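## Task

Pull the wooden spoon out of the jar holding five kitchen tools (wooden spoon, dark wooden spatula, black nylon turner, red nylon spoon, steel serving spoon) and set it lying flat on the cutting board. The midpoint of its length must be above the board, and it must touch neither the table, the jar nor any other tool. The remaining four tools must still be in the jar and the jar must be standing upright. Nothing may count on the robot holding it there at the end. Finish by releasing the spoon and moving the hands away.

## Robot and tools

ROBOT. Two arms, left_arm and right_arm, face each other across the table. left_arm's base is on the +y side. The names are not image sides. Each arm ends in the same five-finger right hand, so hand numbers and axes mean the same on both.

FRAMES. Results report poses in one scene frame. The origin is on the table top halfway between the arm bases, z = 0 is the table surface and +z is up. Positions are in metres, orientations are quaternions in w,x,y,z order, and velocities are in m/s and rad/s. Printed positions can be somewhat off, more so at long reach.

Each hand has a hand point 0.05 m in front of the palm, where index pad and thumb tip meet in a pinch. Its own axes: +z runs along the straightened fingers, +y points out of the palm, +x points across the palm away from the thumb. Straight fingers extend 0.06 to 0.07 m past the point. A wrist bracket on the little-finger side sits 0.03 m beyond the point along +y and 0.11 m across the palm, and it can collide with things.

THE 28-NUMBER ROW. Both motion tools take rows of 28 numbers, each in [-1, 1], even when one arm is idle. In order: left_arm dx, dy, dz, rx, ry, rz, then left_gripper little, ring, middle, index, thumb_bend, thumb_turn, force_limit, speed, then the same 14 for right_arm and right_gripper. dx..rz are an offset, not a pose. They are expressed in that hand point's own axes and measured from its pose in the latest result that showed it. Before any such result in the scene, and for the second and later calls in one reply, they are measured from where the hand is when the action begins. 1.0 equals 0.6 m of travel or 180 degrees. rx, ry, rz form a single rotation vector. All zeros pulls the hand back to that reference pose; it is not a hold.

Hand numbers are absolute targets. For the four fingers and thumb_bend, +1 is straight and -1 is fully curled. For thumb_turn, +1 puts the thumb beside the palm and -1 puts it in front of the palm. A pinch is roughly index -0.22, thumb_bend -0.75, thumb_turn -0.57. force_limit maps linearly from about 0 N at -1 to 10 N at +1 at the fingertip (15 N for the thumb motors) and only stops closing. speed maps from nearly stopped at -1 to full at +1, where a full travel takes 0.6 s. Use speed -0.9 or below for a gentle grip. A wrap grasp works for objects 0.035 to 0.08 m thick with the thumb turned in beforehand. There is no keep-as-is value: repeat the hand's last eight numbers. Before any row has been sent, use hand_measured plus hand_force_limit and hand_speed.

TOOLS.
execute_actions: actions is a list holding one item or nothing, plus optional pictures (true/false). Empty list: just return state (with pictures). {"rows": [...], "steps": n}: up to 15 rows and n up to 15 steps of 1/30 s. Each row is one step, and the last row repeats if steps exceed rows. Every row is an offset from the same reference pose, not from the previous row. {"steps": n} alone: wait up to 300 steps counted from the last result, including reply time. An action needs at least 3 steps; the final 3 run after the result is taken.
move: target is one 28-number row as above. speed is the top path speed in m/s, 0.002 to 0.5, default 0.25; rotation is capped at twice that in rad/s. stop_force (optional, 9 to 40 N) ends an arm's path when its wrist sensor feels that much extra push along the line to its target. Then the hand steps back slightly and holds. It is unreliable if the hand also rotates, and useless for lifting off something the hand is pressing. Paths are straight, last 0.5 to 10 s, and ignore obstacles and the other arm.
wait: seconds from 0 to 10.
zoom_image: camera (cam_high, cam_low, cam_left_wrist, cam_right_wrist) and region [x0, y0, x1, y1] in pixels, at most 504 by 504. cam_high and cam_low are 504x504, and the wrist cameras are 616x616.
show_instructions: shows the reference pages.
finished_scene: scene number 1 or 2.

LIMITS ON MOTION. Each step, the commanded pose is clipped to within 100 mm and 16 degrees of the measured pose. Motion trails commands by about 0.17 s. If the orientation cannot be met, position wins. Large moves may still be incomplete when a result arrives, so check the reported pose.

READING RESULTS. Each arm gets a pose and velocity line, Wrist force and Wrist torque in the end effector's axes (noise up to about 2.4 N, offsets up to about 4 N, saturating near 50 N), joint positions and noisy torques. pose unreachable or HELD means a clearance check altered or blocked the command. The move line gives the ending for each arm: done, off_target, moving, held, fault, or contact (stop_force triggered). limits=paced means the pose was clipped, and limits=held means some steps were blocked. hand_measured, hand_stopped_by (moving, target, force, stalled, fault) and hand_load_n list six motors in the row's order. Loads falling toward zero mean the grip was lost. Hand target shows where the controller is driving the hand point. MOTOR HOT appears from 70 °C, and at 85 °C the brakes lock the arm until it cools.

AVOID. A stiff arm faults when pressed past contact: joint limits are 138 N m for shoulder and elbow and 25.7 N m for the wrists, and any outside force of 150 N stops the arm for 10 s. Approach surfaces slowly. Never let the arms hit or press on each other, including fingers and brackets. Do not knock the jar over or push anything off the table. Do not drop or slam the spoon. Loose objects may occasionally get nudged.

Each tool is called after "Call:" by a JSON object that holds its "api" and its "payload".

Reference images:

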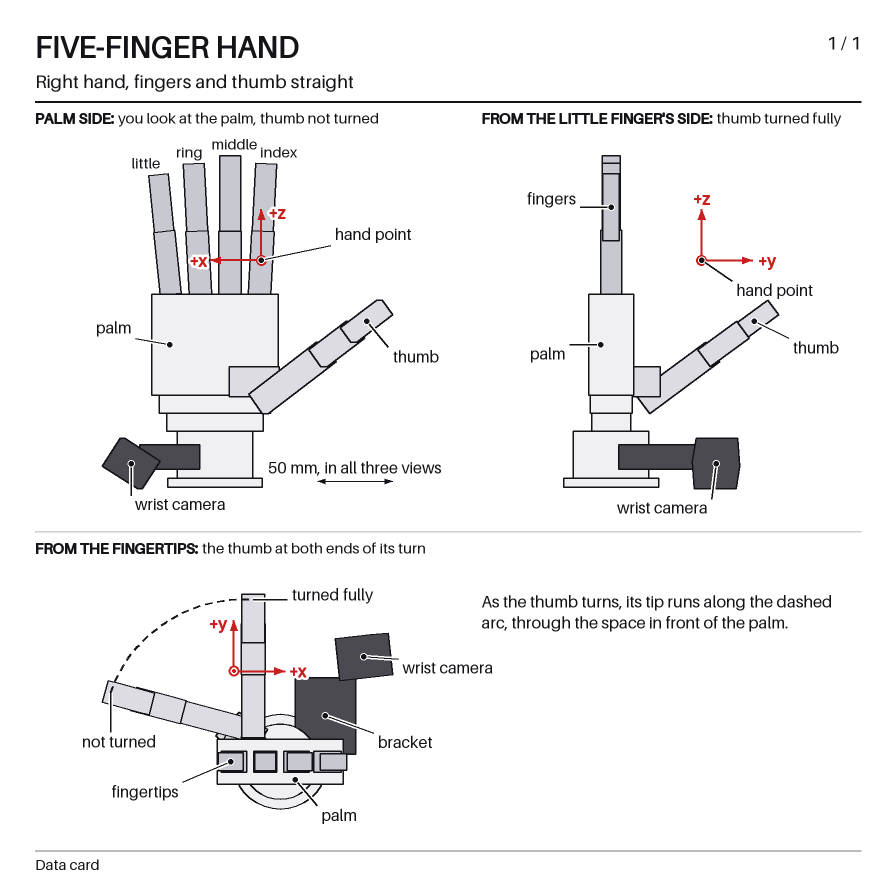

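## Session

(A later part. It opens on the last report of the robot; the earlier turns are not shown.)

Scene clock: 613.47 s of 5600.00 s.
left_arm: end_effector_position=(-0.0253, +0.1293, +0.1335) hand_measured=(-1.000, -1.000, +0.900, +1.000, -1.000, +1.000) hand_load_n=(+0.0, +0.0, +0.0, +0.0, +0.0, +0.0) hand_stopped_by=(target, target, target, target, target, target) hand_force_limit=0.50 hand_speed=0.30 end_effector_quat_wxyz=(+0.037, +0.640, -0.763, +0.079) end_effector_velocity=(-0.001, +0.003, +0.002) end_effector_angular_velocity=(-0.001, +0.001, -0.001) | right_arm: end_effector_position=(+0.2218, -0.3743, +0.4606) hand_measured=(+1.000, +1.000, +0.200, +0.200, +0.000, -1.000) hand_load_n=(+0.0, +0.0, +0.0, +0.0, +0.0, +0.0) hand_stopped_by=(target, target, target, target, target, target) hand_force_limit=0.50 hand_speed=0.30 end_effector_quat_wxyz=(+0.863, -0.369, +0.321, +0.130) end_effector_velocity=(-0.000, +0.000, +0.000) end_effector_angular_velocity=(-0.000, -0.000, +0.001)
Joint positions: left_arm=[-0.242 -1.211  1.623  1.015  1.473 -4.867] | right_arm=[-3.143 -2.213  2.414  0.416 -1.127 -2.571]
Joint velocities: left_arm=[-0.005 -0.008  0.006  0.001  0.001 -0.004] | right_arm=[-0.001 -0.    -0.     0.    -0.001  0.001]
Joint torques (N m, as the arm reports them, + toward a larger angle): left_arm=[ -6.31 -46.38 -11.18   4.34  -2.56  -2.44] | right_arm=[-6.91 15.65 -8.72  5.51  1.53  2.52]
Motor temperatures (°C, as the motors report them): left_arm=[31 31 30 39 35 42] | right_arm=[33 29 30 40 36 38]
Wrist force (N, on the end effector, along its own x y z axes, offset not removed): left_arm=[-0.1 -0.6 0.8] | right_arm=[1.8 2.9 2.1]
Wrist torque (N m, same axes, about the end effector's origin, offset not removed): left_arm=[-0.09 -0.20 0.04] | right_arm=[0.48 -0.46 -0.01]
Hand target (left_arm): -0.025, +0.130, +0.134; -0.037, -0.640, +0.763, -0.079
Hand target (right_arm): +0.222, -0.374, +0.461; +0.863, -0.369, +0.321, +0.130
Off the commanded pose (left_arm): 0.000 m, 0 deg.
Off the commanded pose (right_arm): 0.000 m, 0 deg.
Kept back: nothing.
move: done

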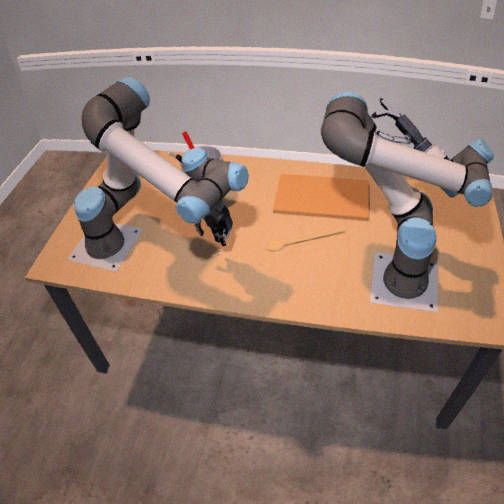

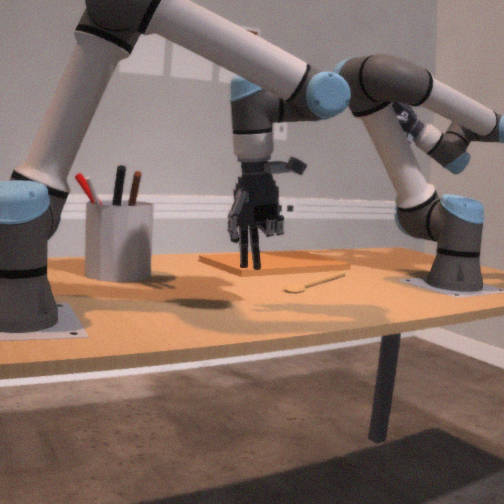

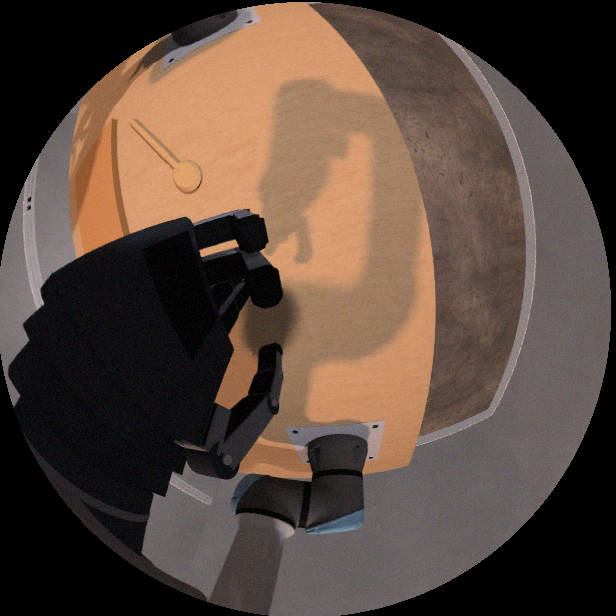

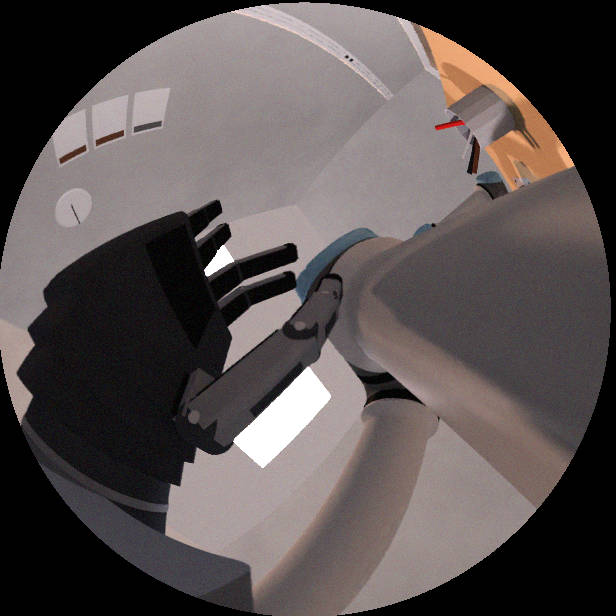

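Call:
{"api": "move", "payload": {"target": [0.168,-0.187,0.113,0,0,0,-1,-1,0.9,1,-1,1,0.5,0.3,0,0,0,0,0,0,1,1,0.2,0.2,0,-1,0.5,0.3], "speed": 0.15}}

Call:
{"api": "zoom_image", "payload": {"camera": "cam_low", "region": [190,220,400,320]}}

Call:
{"api": "zoom_image", "payload": {"camera": "cam_high", "region": [200,160,400,290]}}

Scene clock: 618.37 s of 5600.00 s.
left_arm: end_effector_position=(+0.0702, +0.0017, +0.0907) hand_measured=(-1.000, -1.000, +0.900, +1.000, -1.000, +1.000) hand_load_n=(+0.0, +0.0, +0.0, +0.0, +0.0, +0.0) hand_stopped_by=(target, target, target, target, target, target) hand_force_limit=0.50 hand_speed=0.30 end_effector_quat_wxyz=(+0.036, +0.640, -0.763, +0.079) end_effector_velocity=(+0.002, -0.002, -0.001) end_effector_angular_velocity=(+0.002, +0.001, -0.001) | right_arm: end_effector_position=(+0.2218, -0.3743, +0.4606) hand_measured=(+1.000, +1.000, +0.200, +0.200, +0.000, -1.000) hand_load_n=(+0.0, +0.0, +0.0, +0.0, +0.0, +0.0) hand_stopped_by=(target, target, target, target, target, target) hand_force_limit=0.50 hand_speed=0.30 end_effector_quat_wxyz=(+0.863, -0.369, +0.321, +0.130) end_effector_velocity=(+0.000, -0.000, -0.000) end_effector_angular_velocity=(-0.001, -0.001, -0.001)
Joint positions: left_arm=[ 0.009 -0.865  1.185  1.087  1.511 -4.618] | right_arm=[-3.143 -2.213  2.414  0.416 -1.127 -2.571]
Joint velocities: left_arm=[ 0.004  0.009 -0.012  0.005  0.002  0.004] | right_arm=[-0.001  0.    -0.    -0.    -0.    -0.001]
Joint torques (N m, as the arm reports them, + toward a larger angle): left_arm=[  6.79 -36.79 -28.43   4.36   2.27   2.47] | right_arm=[-7.79 16.38 -8.59  5.42  1.56  2.56]
Motor temperatures (°C, as the motors report them): left_arm=[31 31 30 39 35 42] | right_arm=[33 29 30 40 36 38]
Wrist force (N, on the end effector, along its own x y z axes, offset not removed): left_arm=[-0.4 -1.2 1.0] | right_arm=[1.3 2.1 1.3]
Wrist torque (N m, same axes, about the end effector's origin, offset not removed): left_arm=[-0.20 -0.13 0.11] | right_arm=[0.46 -0.42 0.08]
Hand target (left_arm): +0.070, +0.001, +0.091; -0.036, -0.640, +0.763, -0.079
Hand target (right_arm): +0.222, -0.374, +0.461; +0.863, -0.369, +0.321, +0.130
Off the commanded pose (left_arm): 0.000 m, 0 deg.
Off the commanded pose (right_arm): 0.000 m, 0 deg.
Kept back: nothing.
After step 90, 0.17 s passed at rest.
move: done

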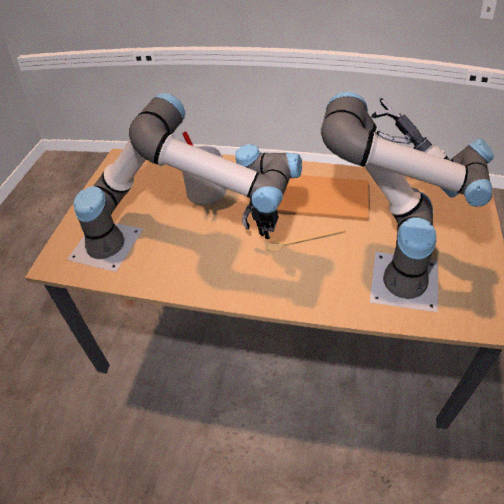

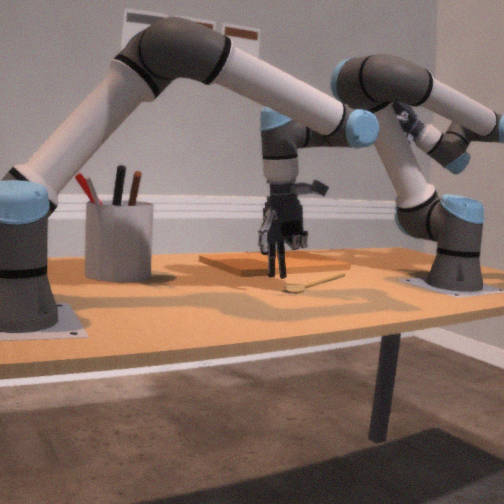

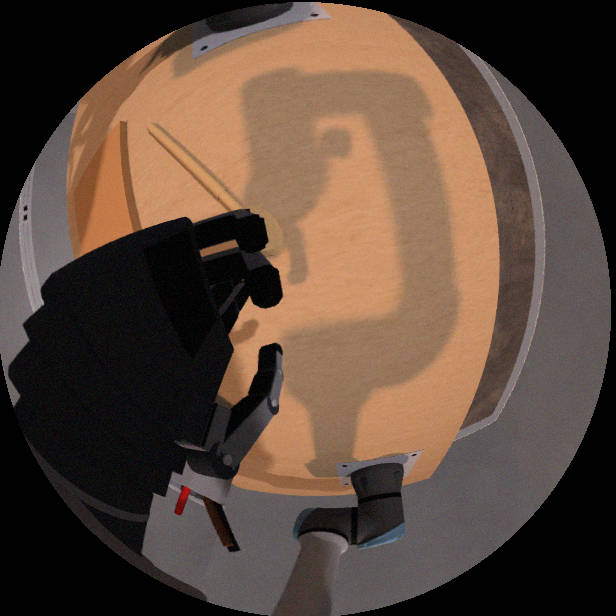

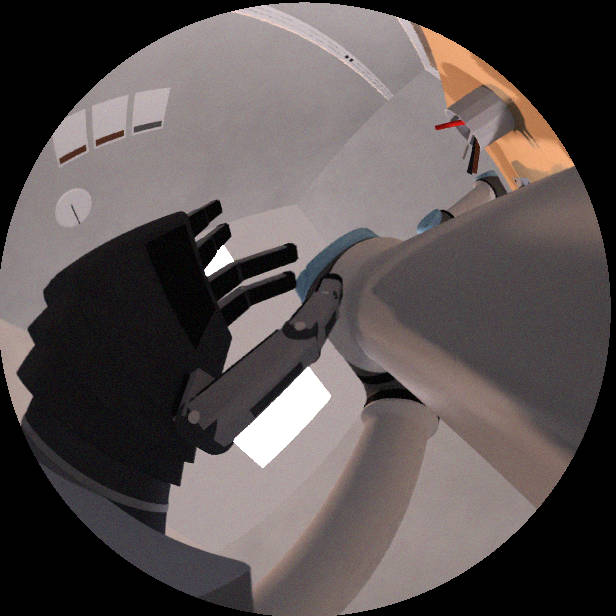

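Region (190, 220, 400, 320) of cam_low's 504x504 image, scaled by 2.400, with more detail than that image has; it fills the top 240 rows of this view, and the rest is white.

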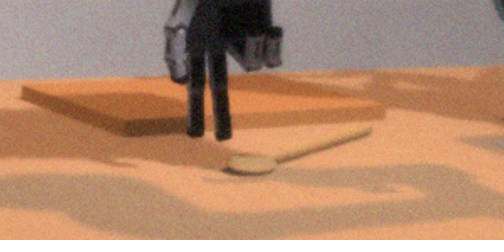

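Region (200, 160, 400, 290) of cam_high's 504x504 image, scaled by 2.520, with more detail than that image has; it fills the top 328 rows of this view, and the rest is white.

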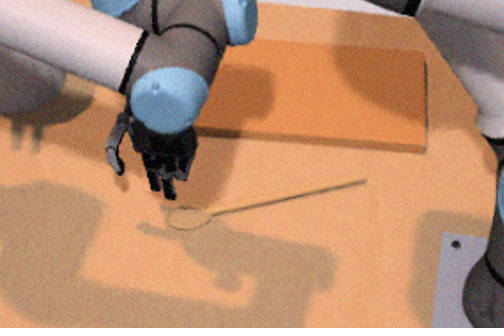

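Call:
{"api": "move", "payload": {"target": [0.05,-0.02,0.035,0,0,0,-1,-1,0.9,1,-1,1,0.5,0.3,0,0,0,0,0,0,1,1,0.2,0.2,0,-1,0.5,0.3], "speed": 0.02}}

Call:
{"api": "move", "payload": {"target": [0,0,0.02,0,0,0,-1,-1,0.9,1,-1,1,0.5,0.3,0,0,0,0,0,0,1,1,0.2,0.2,0,-1,0.5,0.3], "speed": 0.004, "stop_force": 9}}

Call:
{"api": "zoom_image", "payload": {"camera": "cam_low", "region": [190,220,400,320]}}

Call:
{"api": "zoom_image", "payload": {"camera": "cam_high", "region": [200,160,400,290]}}

Scene clock: 620.83 s of 5600.00 s.
left_arm: end_effector_position=(+0.0776, -0.0326, +0.0757) hand_measured=(-1.000, -1.000, +0.900, +1.000, -1.000, +1.000) hand_load_n=(+0.0, +0.0, +0.0, +0.0, +0.0, +0.0) hand_stopped_by=(target, target, target, target, target, target) hand_force_limit=0.50 hand_speed=0.30 end_effector_quat_wxyz=(+0.036, +0.640, -0.763, +0.079) end_effector_velocity=(+0.001, -0.003, -0.001) end_effector_angular_velocity=(-0.001, -0.001, -0.001) | right_arm: end_effector_position=(+0.2218, -0.3743, +0.4606) hand_measured=(+1.000, +1.000, +0.200, +0.200, +0.000, -1.000) hand_load_n=(+0.0, +0.0, +0.0, +0.0, +0.0, +0.0) hand_stopped_by=(target, target, target, target, target, target) hand_force_limit=0.50 hand_speed=0.30 end_effector_quat_wxyz=(+0.863, -0.369, +0.321, +0.130) end_effector_velocity=(+0.000, -0.000, +0.000) end_effector_angular_velocity=(+0.001, +0.001, -0.000)
Joint positions: left_arm=[ 0.026 -0.764  1.045  1.125  1.513 -4.601] | right_arm=[-3.143 -2.213  2.414  0.416 -1.127 -2.571]
Joint velocities: left_arm=[ 0.002  0.008 -0.012  0.003 -0.     0.003] | right_arm=[-0.     0.     0.     0.     0.001  0.001]
Joint torques (N m, as the arm reports them, + toward a larger angle): left_arm=[  6.8  -39.94 -27.57   4.29   2.42   2.39] | right_arm=[-5.92 15.36 -8.54  5.71  1.58  2.56]
Motor temperatures (°C, as the motors report them): left_arm=[31 31 30 39 35 42] | right_arm=[33 29 30 40 36 38]
Wrist force (N, on the end effector, along its own x y z axes, offset not removed): left_arm=[1.0 0.6 1.7] | right_arm=[2.0 0.4 0.7]
Wrist torque (N m, same axes, about the end effector's origin, offset not removed): left_arm=[0.06 -0.48 0.17] | right_arm=[0.12 -0.49 0.10]
Hand target (left_arm): +0.078, -0.033, +0.076; -0.036, -0.640, +0.763, -0.079
Hand target (right_arm): +0.222, -0.374, +0.461; +0.863, -0.369, +0.321, +0.130
Off the commanded pose (left_arm): 0.000 m, 0 deg.
Off the commanded pose (right_arm): 0.000 m, 0 deg.
Kept back: nothing.
move: done

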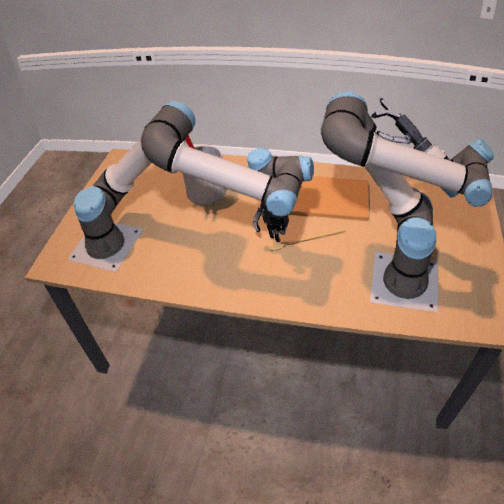

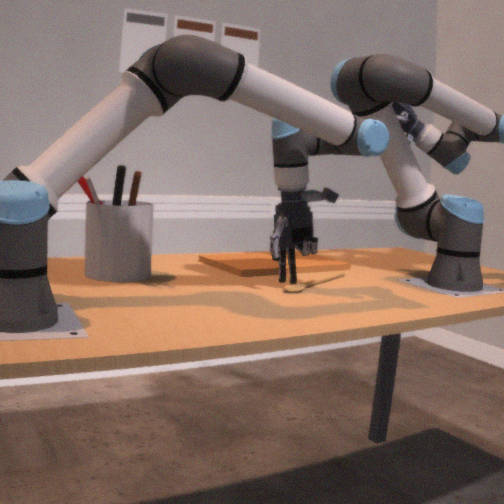

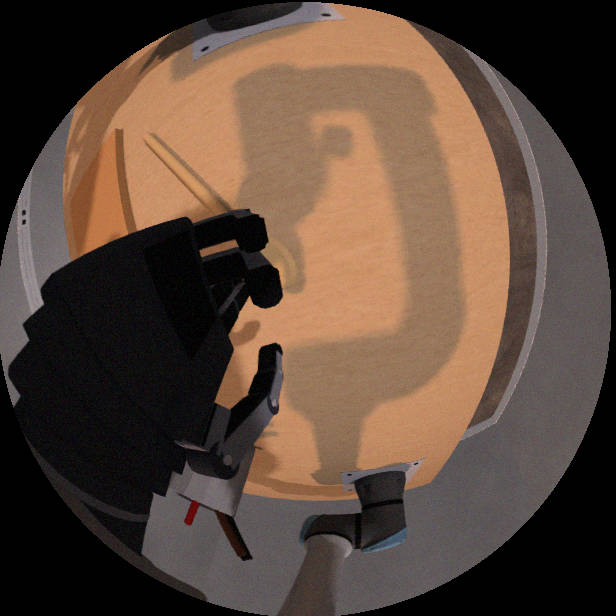

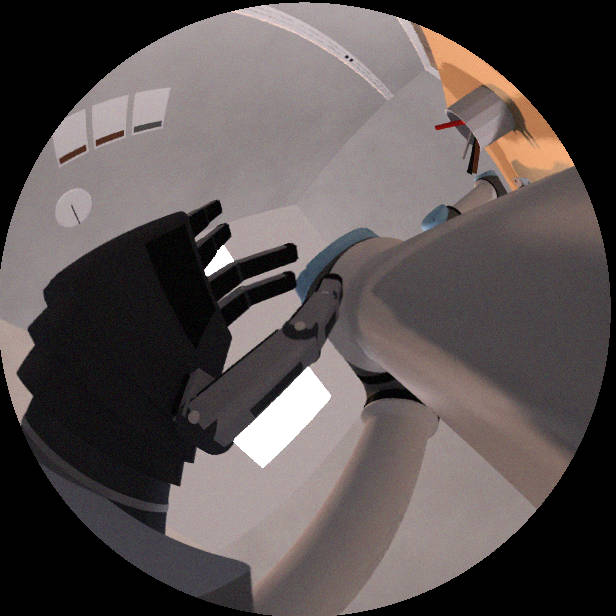

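Scene clock: 621.90 s of 5600.00 s.
left_arm: end_effector_position=(+0.0778, -0.0330, +0.0729) hand_measured=(-1.000, -1.000, +0.900, +1.000, -1.000, +1.000) hand_load_n=(+0.0, +0.0, -2.5, +0.0, +0.0, +0.0) hand_stopped_by=(target, target, target, target, target, target) hand_force_limit=0.50 hand_speed=0.30 end_effector_quat_wxyz=(+0.036, +0.640, -0.763, +0.079) end_effector_velocity=(-0.001, -0.000, -0.001) end_effector_angular_velocity=(-0.001, +0.001, +0.000) | right_arm: end_effector_position=(+0.2218, -0.3743, +0.4606) hand_measured=(+1.000, +1.000, +0.200, +0.200, +0.000, -1.000) hand_load_n=(+0.0, +0.0, +0.0, +0.0, +0.0, +0.0) hand_stopped_by=(target, target, target, target, target, target) hand_force_limit=0.50 hand_speed=0.30 end_effector_quat_wxyz=(+0.863, -0.369, +0.321, +0.130) end_effector_velocity=(+0.000, +0.000, +0.000) end_effector_angular_velocity=(-0.000, +0.000, +0.000)
Joint positions: left_arm=[ 0.026 -0.76   1.046  1.121  1.513 -4.601] | right_arm=[-3.143 -2.213  2.414  0.416 -1.127 -2.571]
Joint velocities: left_arm=[-0.001  0.001  0.    -0.002  0.001 -0.001] | right_arm=[ 0. -0. -0. -0.  0.  0.]
Joint torques (N m, as the arm reports them, + toward a larger angle): left_arm=[  4.87 -54.19 -16.39   1.18   2.17   2.01] | right_arm=[-6.69 15.38 -9.21  5.54  1.56  2.51]
Motor temperatures (°C, as the motors report them): left_arm=[31 31 30 39 35 42] | right_arm=[33 29 30 40 36 38]
Wrist force (N, on the end effector, along its own x y z axes, offset not removed): left_arm=[0.4 -1.3 -17.7] | right_arm=[0.9 2.0 3.0]
Wrist torque (N m, same axes, about the end effector's origin, offset not removed): left_arm=[0.76 0.25 0.01] | right_arm=[0.23 -0.37 0.04]
Hand target (left_arm): +0.078, -0.033, +0.073; -0.036, -0.640, +0.763, -0.079
Hand target (right_arm): +0.222, -0.374, +0.461; +0.863, -0.369, +0.321, +0.130
Off the commanded pose (left_arm): 0.009 m, 0 deg.
Off the commanded pose (right_arm): 0.000 m, 0 deg.
Kept back: nothing.
move: contact (left_arm)

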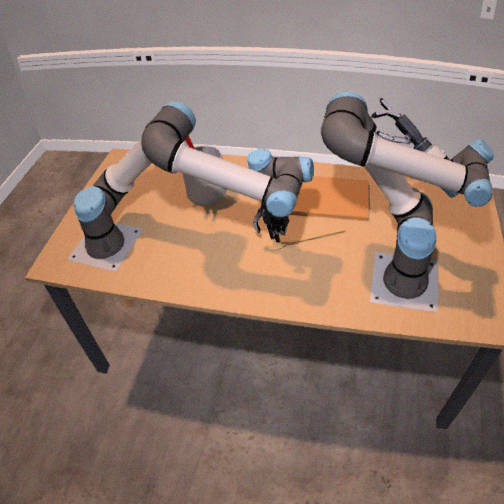

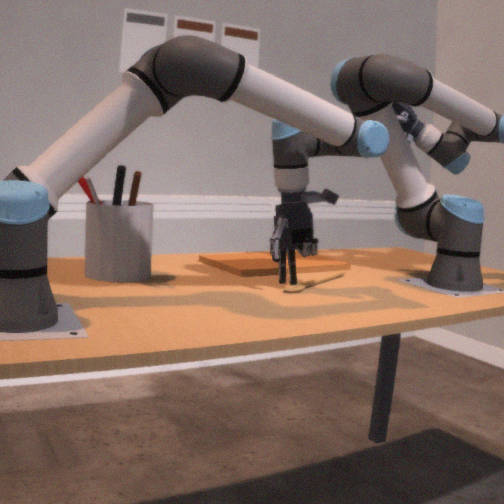

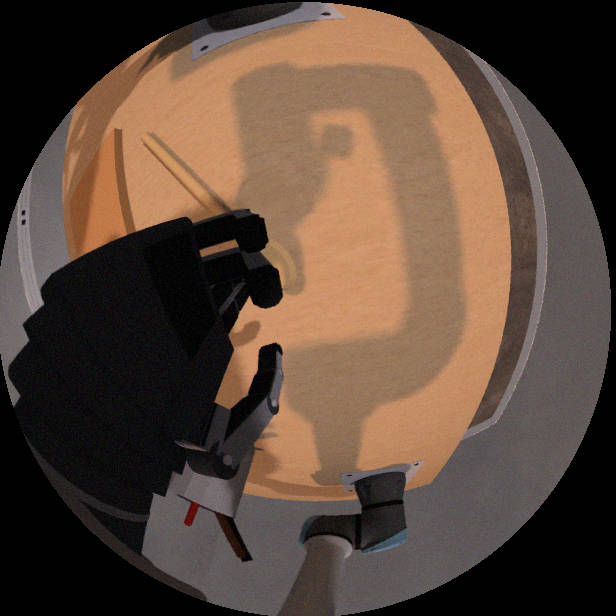

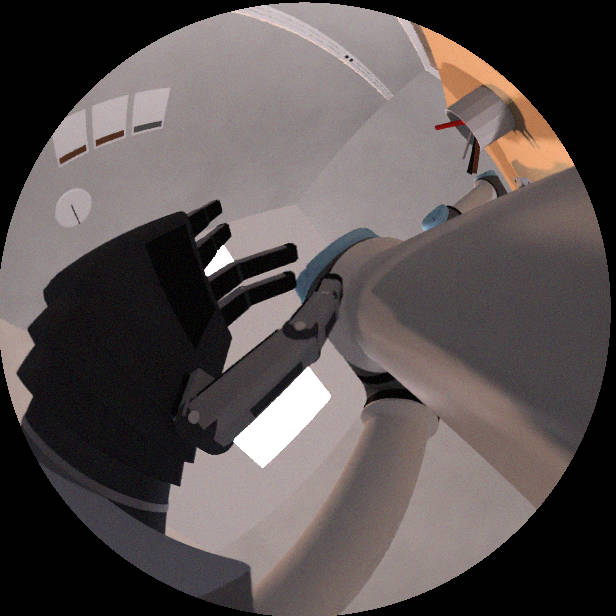

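Region (190, 220, 400, 320) of cam_low's 504x504 image, scaled by 2.400, with more detail than that image has; it fills the top 240 rows of this view, and the rest is white.

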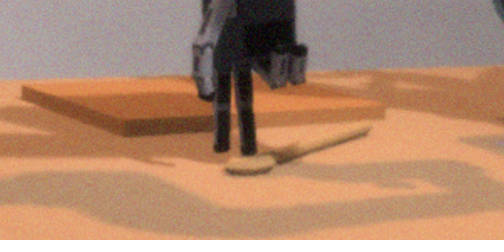

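Region (200, 160, 400, 290) of cam_high's 504x504 image, scaled by 2.520, with more detail than that image has; it fills the top 328 rows of this view, and the rest is white.

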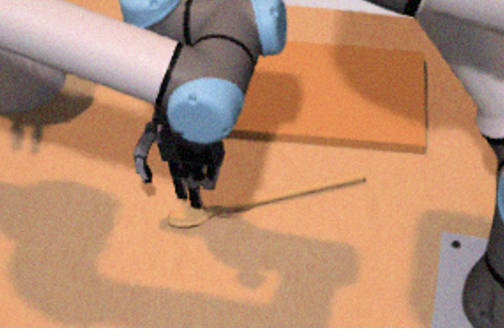

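Landed on the bowl's rim. Lift, shift +x 2.5 cm, descend, sweep.

Call:
{"api": "move", "payload": {"target": [0,-0.045,-0.02,0,0,0,-1,-1,0.9,1,-1,1,0.5,0.3,0,0,0,0,0,0,1,1,0.2,0.2,0,-1,0.5,0.3], "speed": 0.02}}

Call:
{"api": "move", "payload": {"target": [0,0,0.04,0,0,0,-1,-1,0.9,1,-1,1,0.5,0.3,0,0,0,0,0,0,1,1,0.2,0.2,0,-1,0.5,0.3], "speed": 0.005, "stop_force": 9}}

Call:
{"api": "move", "payload": {"target": [0.05,0.3,-0.02,0,0,0,-1,-1,0.9,1,-1,1,0.5,0.3,0,0,0,0,0,0,1,1,0.2,0.2,0,-1,0.5,0.3], "speed": 0.03}}

Call:
{"api": "move", "payload": {"target": [-0.3,0,-0.17,0,0,0,-1,-1,0.9,1,-1,1,0.5,0.3,0,0,0,0,0,0,1,1,0.2,0.2,0,-1,0.5,0.3], "speed": 0.15}}

Call:
{"api": "zoom_image", "payload": {"camera": "cam_high", "region": [200,160,400,290]}}

Scene clock: 623.93 s of 5600.00 s.
left_arm: end_effector_position=(+0.1035, -0.0355, +0.0865) hand_measured=(-1.000, -1.000, +0.900, +1.000, -1.000, +1.000) hand_load_n=(+0.0, +0.0, +0.0, +0.0, +0.0, +0.0) hand_stopped_by=(target, target, target, target, target, target) hand_force_limit=0.50 hand_speed=0.30 end_effector_quat_wxyz=(+0.036, +0.640, -0.763, +0.079) end_effector_velocity=(+0.004, -0.000, +0.001) end_effector_angular_velocity=(-0.000, -0.001, -0.000) | right_arm: end_effector_position=(+0.2218, -0.3743, +0.4606) hand_measured=(+1.000, +1.000, +0.200, +0.200, +0.000, -1.000) hand_load_n=(+0.0, +0.0, +0.0, +0.0, +0.0, +0.0) hand_stopped_by=(target, target, target, target, target, target) hand_force_limit=0.50 hand_speed=0.30 end_effector_quat_wxyz=(+0.863, -0.369, +0.321, +0.130) end_effector_velocity=(-0.000, -0.000, +0.000) end_effector_angular_velocity=(+0.000, -0.001, +0.001)
Joint positions: left_arm=[ 0.07  -0.752  0.993  1.162  1.521 -4.558] | right_arm=[-3.143 -2.213  2.414  0.416 -1.127 -2.571]
Joint velocities: left_arm=[ 0.006  0.001 -0.006  0.004  0.     0.006] | right_arm=[-0.     0.     0.     0.    -0.002  0.   ]
Joint torques (N m, as the arm reports them, + toward a larger angle): left_arm=[  7.13 -38.78 -30.29   4.49   2.48   2.42] | right_arm=[ -7.2   15.48 -10.43   5.52   1.59   2.57]
Motor temperatures (°C, as the motors report them): left_arm=[31 31 30 39 35 42] | right_arm=[33 29 30 40 36 38]
Wrist force (N, on the end effector, along its own x y z axes, offset not removed): left_arm=[1.6 -2.1 1.8] | right_arm=[-0.2 2.5 0.4]
Wrist torque (N m, same axes, about the end effector's origin, offset not removed): left_arm=[-0.38 -0.52 0.14] | right_arm=[0.48 -0.07 0.05]
Hand target (left_arm): +0.104, -0.036, +0.087; -0.036, -0.640, +0.763, -0.079
Hand target (right_arm): +0.222, -0.374, +0.461; +0.863, -0.369, +0.321, +0.130
Off the commanded pose (left_arm): 0.000 m, 0 deg.
Off the commanded pose (right_arm): 0.000 m, 0 deg.
Kept back: nothing.
move: done

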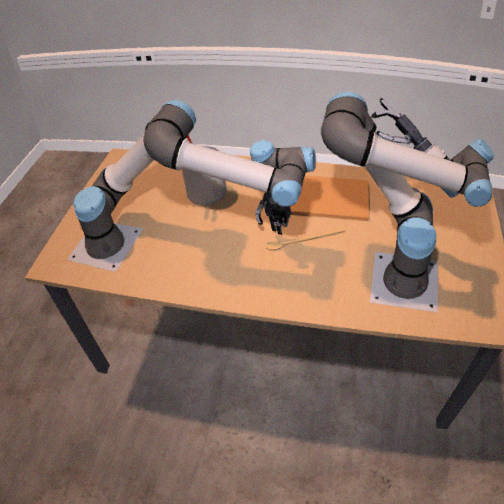

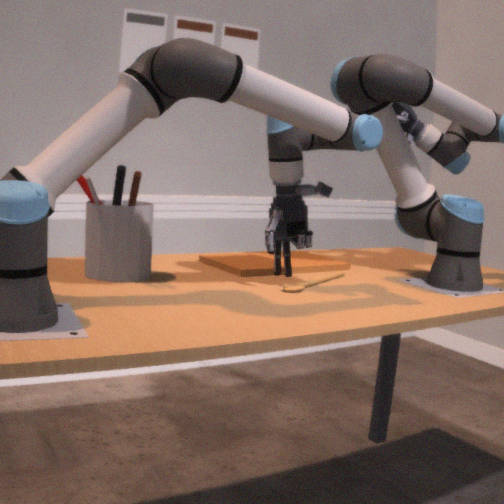

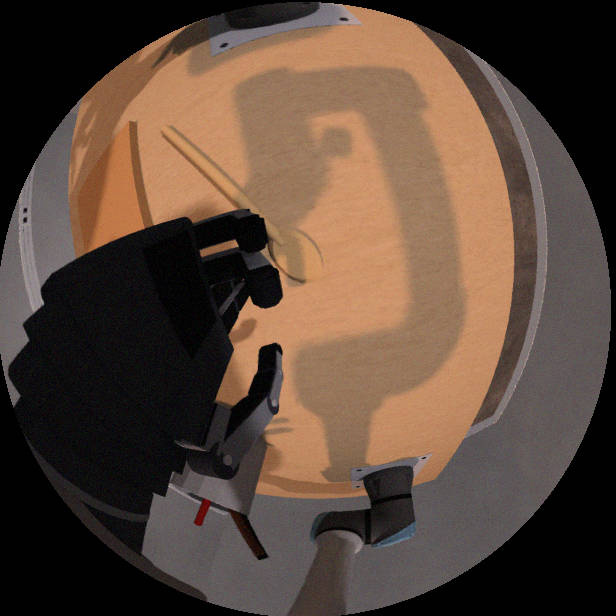

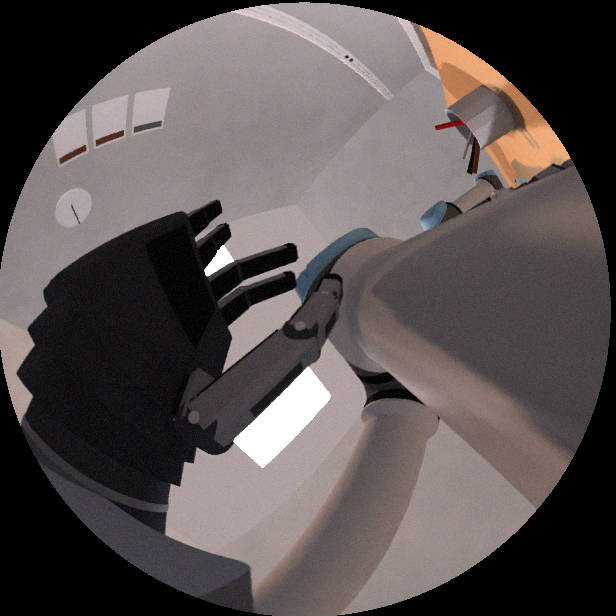

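Scene clock: 628.97 s of 5600.00 s.
left_arm: end_effector_position=(+0.1046, -0.0394, +0.0631) hand_measured=(-1.000, -1.000, +0.900, +1.000, -1.000, +1.000) hand_load_n=(+0.0, +0.0, -0.5, +0.0, +0.0, +0.0) hand_stopped_by=(target, target, target, target, target, target) hand_force_limit=0.50 hand_speed=0.30 end_effector_quat_wxyz=(+0.036, +0.640, -0.763, +0.079) end_effector_velocity=(-0.000, -0.001, -0.003) end_effector_angular_velocity=(+0.000, +0.001, +0.000) | right_arm: end_effector_position=(+0.2218, -0.3743, +0.4606) hand_measured=(+1.000, +1.000, +0.200, +0.200, +0.000, -1.000) hand_load_n=(+0.0, +0.0, +0.0, +0.0, +0.0, +0.0) hand_stopped_by=(target, target, target, target, target, target) hand_force_limit=0.50 hand_speed=0.30 end_effector_quat_wxyz=(+0.863, -0.369, +0.321, +0.130) end_effector_velocity=(-0.000, +0.000, -0.000) end_effector_angular_velocity=(-0.001, -0.001, -0.000)
Joint positions: left_arm=[ 0.072 -0.723  1.003  1.124  1.521 -4.556] | right_arm=[-3.143 -2.213  2.414  0.416 -1.127 -2.571]
Joint velocities: left_arm=[ 0.     0.004  0.    -0.004  0.001 -0.   ] | right_arm=[ 0.    -0.    -0.    -0.     0.    -0.001]
Joint torques (N m, as the arm reports them, + toward a larger angle): left_arm=[  6.69 -35.79 -10.48  -1.79   2.44   2.43] | right_arm=[-7.07 16.02 -9.15  5.54  1.59  2.69]
Motor temperatures (°C, as the motors report them): left_arm=[31 31 30 39 35 42] | right_arm=[33 29 30 40 36 38]
Wrist force (N, on the end effector, along its own x y z axes, offset not removed): left_arm=[-0.1 -0.4 -3.9] | right_arm=[0.0 2.1 2.3]
Wrist torque (N m, same axes, about the end effector's origin, offset not removed): left_arm=[0.26 -0.25 0.05] | right_arm=[0.29 -0.17 0.08]
Hand target (left_arm): +0.105, -0.039, +0.063; -0.036, -0.640, +0.763, -0.079
Hand target (right_arm): +0.222, -0.374, +0.461; +0.863, -0.369, +0.321, +0.130
Off the commanded pose (left_arm): 0.000 m, 0 deg.
Off the commanded pose (right_arm): 0.000 m, 0 deg.
Kept back: nothing.
move: done

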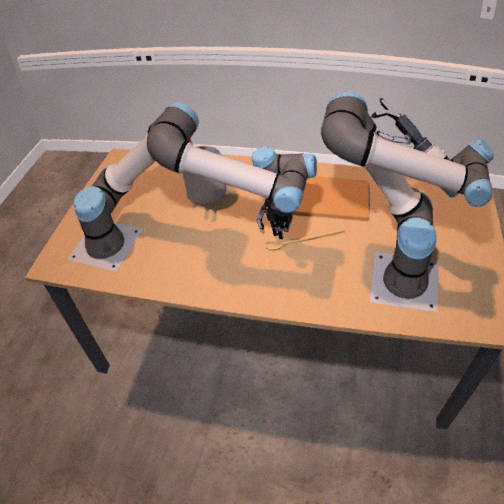

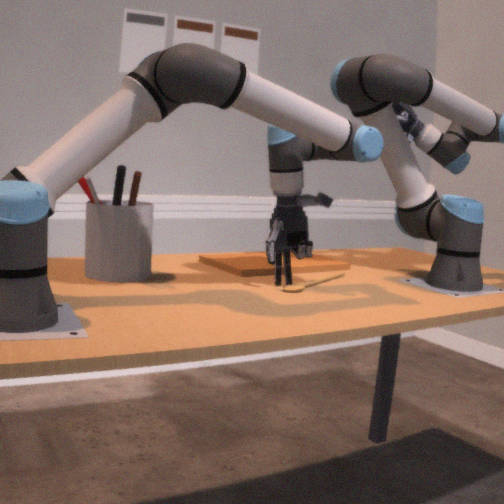

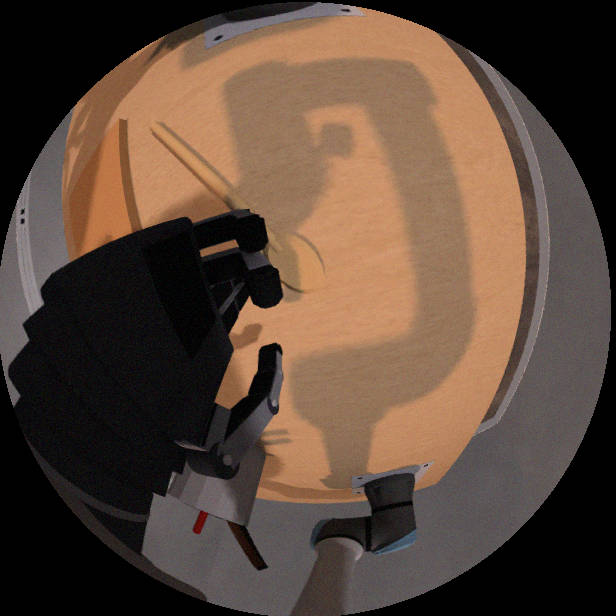

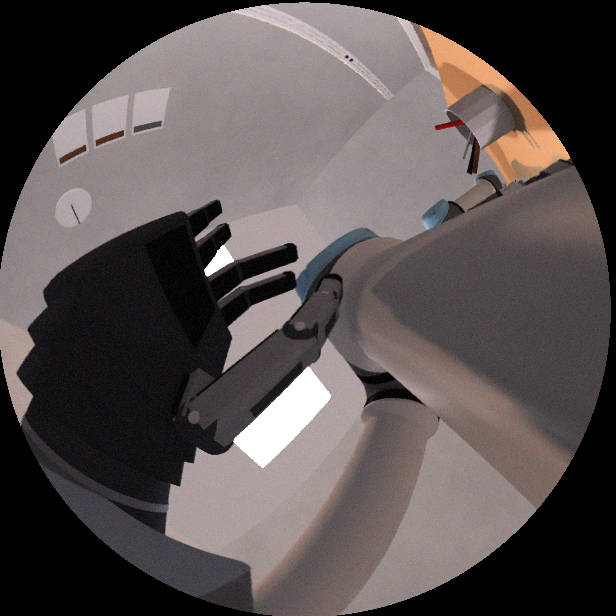

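Scene clock: 635.47 s of 5600.00 s.
left_arm: end_effector_position=(-0.0781, -0.0367, +0.0664) hand_measured=(-1.000, -1.000, +0.900, +1.000, -1.000, +1.000) hand_load_n=(+0.0, +0.0, +0.0, +0.0, +0.0, +0.0) hand_stopped_by=(target, target, target, target, target, target) hand_force_limit=0.50 hand_speed=0.30 end_effector_quat_wxyz=(+0.037, +0.640, -0.763, +0.079) end_effector_velocity=(-0.003, +0.000, +0.000) end_effector_angular_velocity=(-0.000, -0.001, -0.001) | right_arm: end_effector_position=(+0.2218, -0.3743, +0.4606) hand_measured=(+1.000, +1.000, +0.200, +0.200, +0.000, -1.000) hand_load_n=(+0.0, +0.0, +0.0, +0.0, +0.0, +0.0) hand_stopped_by=(target, target, target, target, target, target) hand_force_limit=0.50 hand_speed=0.30 end_effector_quat_wxyz=(+0.863, -0.369, +0.321, +0.130) end_effector_velocity=(-0.000, +0.000, +0.000) end_effector_angular_velocity=(-0.000, -0.000, +0.001)
Joint positions: left_arm=[-0.234 -0.754  1.057  1.123  1.474 -4.859] | right_arm=[-3.143 -2.213  2.414  0.416 -1.127 -2.571]
Joint velocities: left_arm=[-0.005  0.    -0.001  0.001 -0.001 -0.004] | right_arm=[ 0.001 -0.    -0.     0.    -0.    -0.   ]
Joint torques (N m, as the arm reports them, + toward a larger angle): left_arm=[ -5.19 -39.3  -28.02   4.48  -2.3   -2.3 ] | right_arm=[-6.07 15.34 -9.31  5.59  1.64  2.37]
Motor temperatures (°C, as the motors report them): left_arm=[31 31 30 39 35 42] | right_arm=[33 29 30 40 36 38]
Wrist force (N, on the end effector, along its own x y z axes, offset not removed): left_arm=[-0.4 -1.1 0.5] | right_arm=[0.6 1.8 3.3]
Wrist torque (N m, same axes, about the end effector's origin, offset not removed): left_arm=[-0.08 -0.18 0.04] | right_arm=[0.21 -0.31 0.07]
Hand target (left_arm): -0.078, -0.037, +0.066; -0.037, -0.640, +0.763, -0.079
Hand target (right_arm): +0.222, -0.374, +0.461; +0.863, -0.369, +0.321, +0.130
Off the commanded pose (left_arm): 0.000 m, 0 deg.
Off the commanded pose (right_arm): 0.000 m, 0 deg.
Kept back: nothing.
move: done

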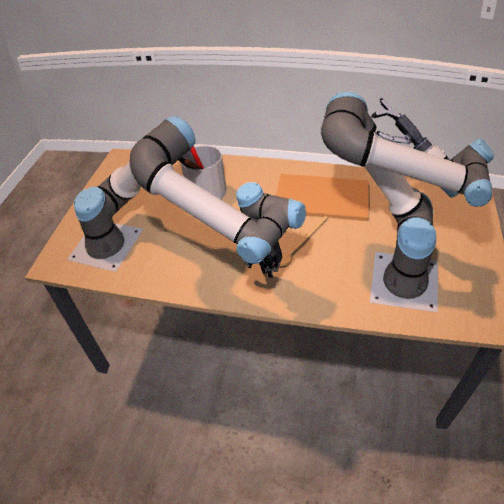

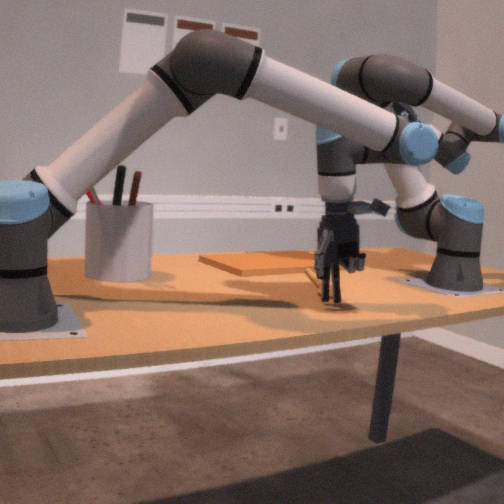

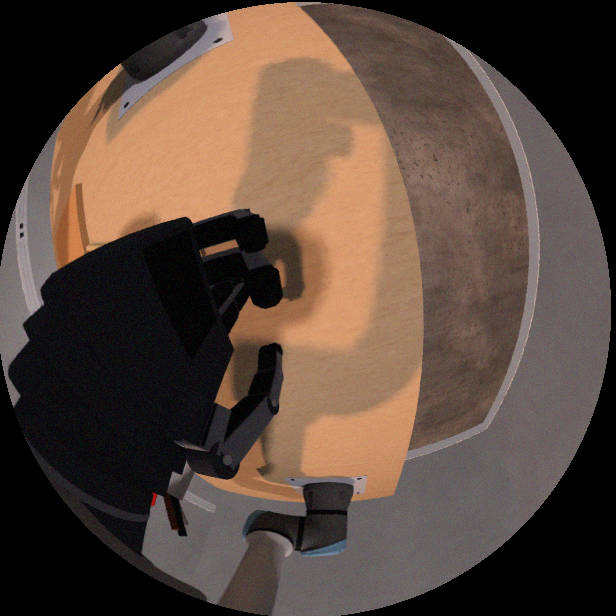

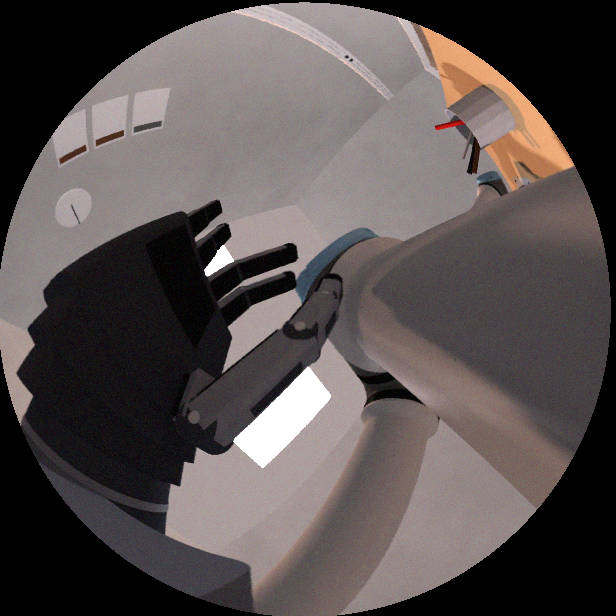

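Scene clock: 637.50 s of 5600.00 s.
left_arm: end_effector_position=(-0.0510, +0.1549, +0.1386) hand_measured=(-1.000, -1.000, +0.900, +1.000, -1.000, +1.000) hand_load_n=(+0.0, +0.0, +0.0, +0.0, +0.0, +0.0) hand_stopped_by=(target, target, target, target, target, target) hand_force_limit=0.50 hand_speed=0.30 end_effector_quat_wxyz=(+0.037, +0.640, -0.763, +0.079) end_effector_velocity=(+0.000, +0.002, +0.002) end_effector_angular_velocity=(-0.002, +0.001, -0.000) | right_arm: end_effector_position=(+0.2218, -0.3743, +0.4606) hand_measured=(+1.000, +1.000, +0.200, +0.200, +0.000, -1.000) hand_load_n=(+0.0, +0.0, +0.0, +0.0, +0.0, +0.0) hand_stopped_by=(target, target, target, target, target, target) hand_force_limit=0.50 hand_speed=0.30 end_effector_quat_wxyz=(+0.863, -0.369, +0.321, +0.130) end_effector_velocity=(-0.000, -0.000, +0.000) end_effector_angular_velocity=(+0.001, -0.000, +0.000)
Joint positions: left_arm=[-0.326 -1.27   1.693  1.013  1.461 -4.95 ] | right_arm=[-3.143 -2.213  2.414  0.416 -1.127 -2.571]
Joint velocities: left_arm=[-0.002 -0.008  0.006  0.    -0.001 -0.002] | right_arm=[-0.     0.001 -0.    -0.    -0.001  0.   ]
Joint torques (N m, as the arm reports them, + toward a larger angle): left_arm=[ -8.1  -46.27  -9.49   4.46  -2.29  -2.48] | right_arm=[-6.6  14.77 -9.47  5.51  1.44  2.67]
Motor temperatures (°C, as the motors report them): left_arm=[31 31 30 39 35 42] | right_arm=[33 29 30 40 36 38]
Wrist force (N, on the end effector, along its own x y z axes, offset not removed): left_arm=[0.7 -2.2 0.9] | right_arm=[1.5 1.9 1.2]
Wrist torque (N m, same axes, about the end effector's origin, offset not removed): left_arm=[-0.44 -0.40 0.06] | right_arm=[0.37 -0.43 0.12]
Hand target (left_arm): -0.051, +0.155, +0.139; -0.037, -0.640, +0.763, -0.079
Hand target (right_arm): +0.222, -0.374, +0.461; +0.863, -0.369, +0.321, +0.130
Off the commanded pose (left_arm): 0.000 m, 0 deg.
Off the commanded pose (right_arm): 0.000 m, 0 deg.
Kept back: nothing.
move: done

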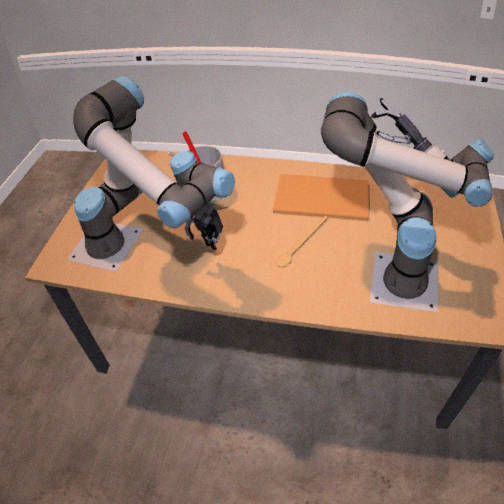

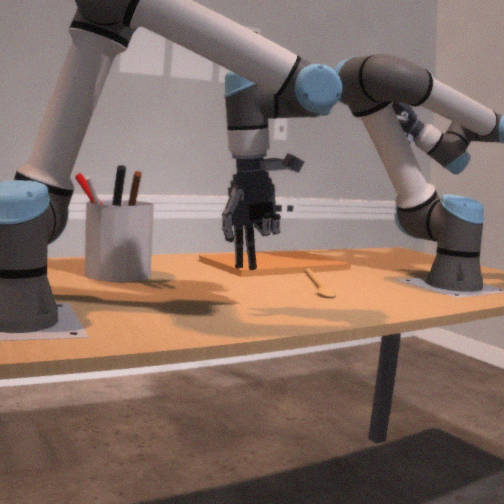

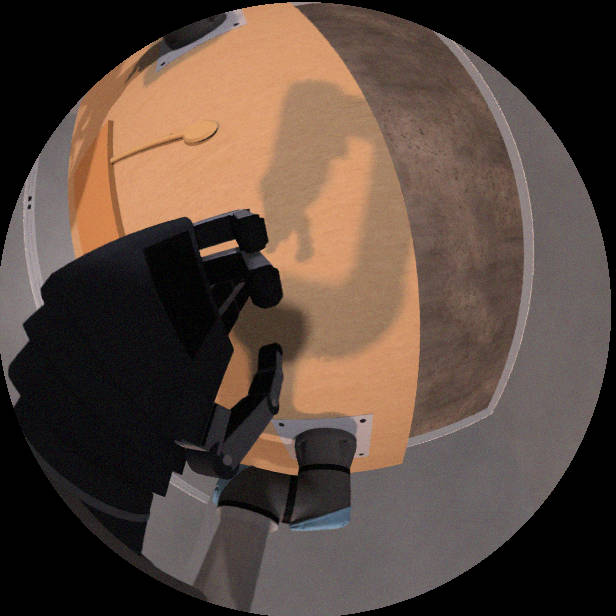

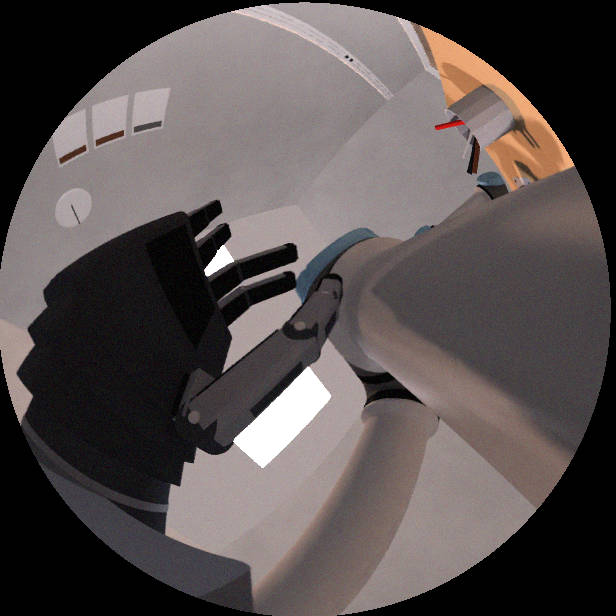

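Region (200, 160, 400, 290) of cam_high's 504x504 image, scaled by 2.520, with more detail than that image has; it fills the top 328 rows of this view, and the rest is white.

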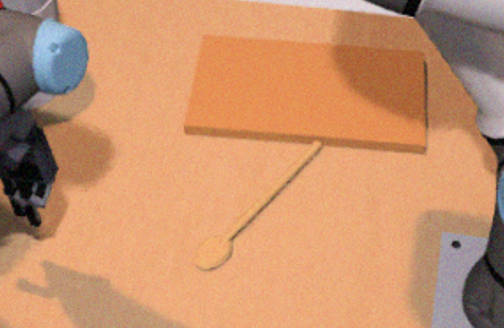

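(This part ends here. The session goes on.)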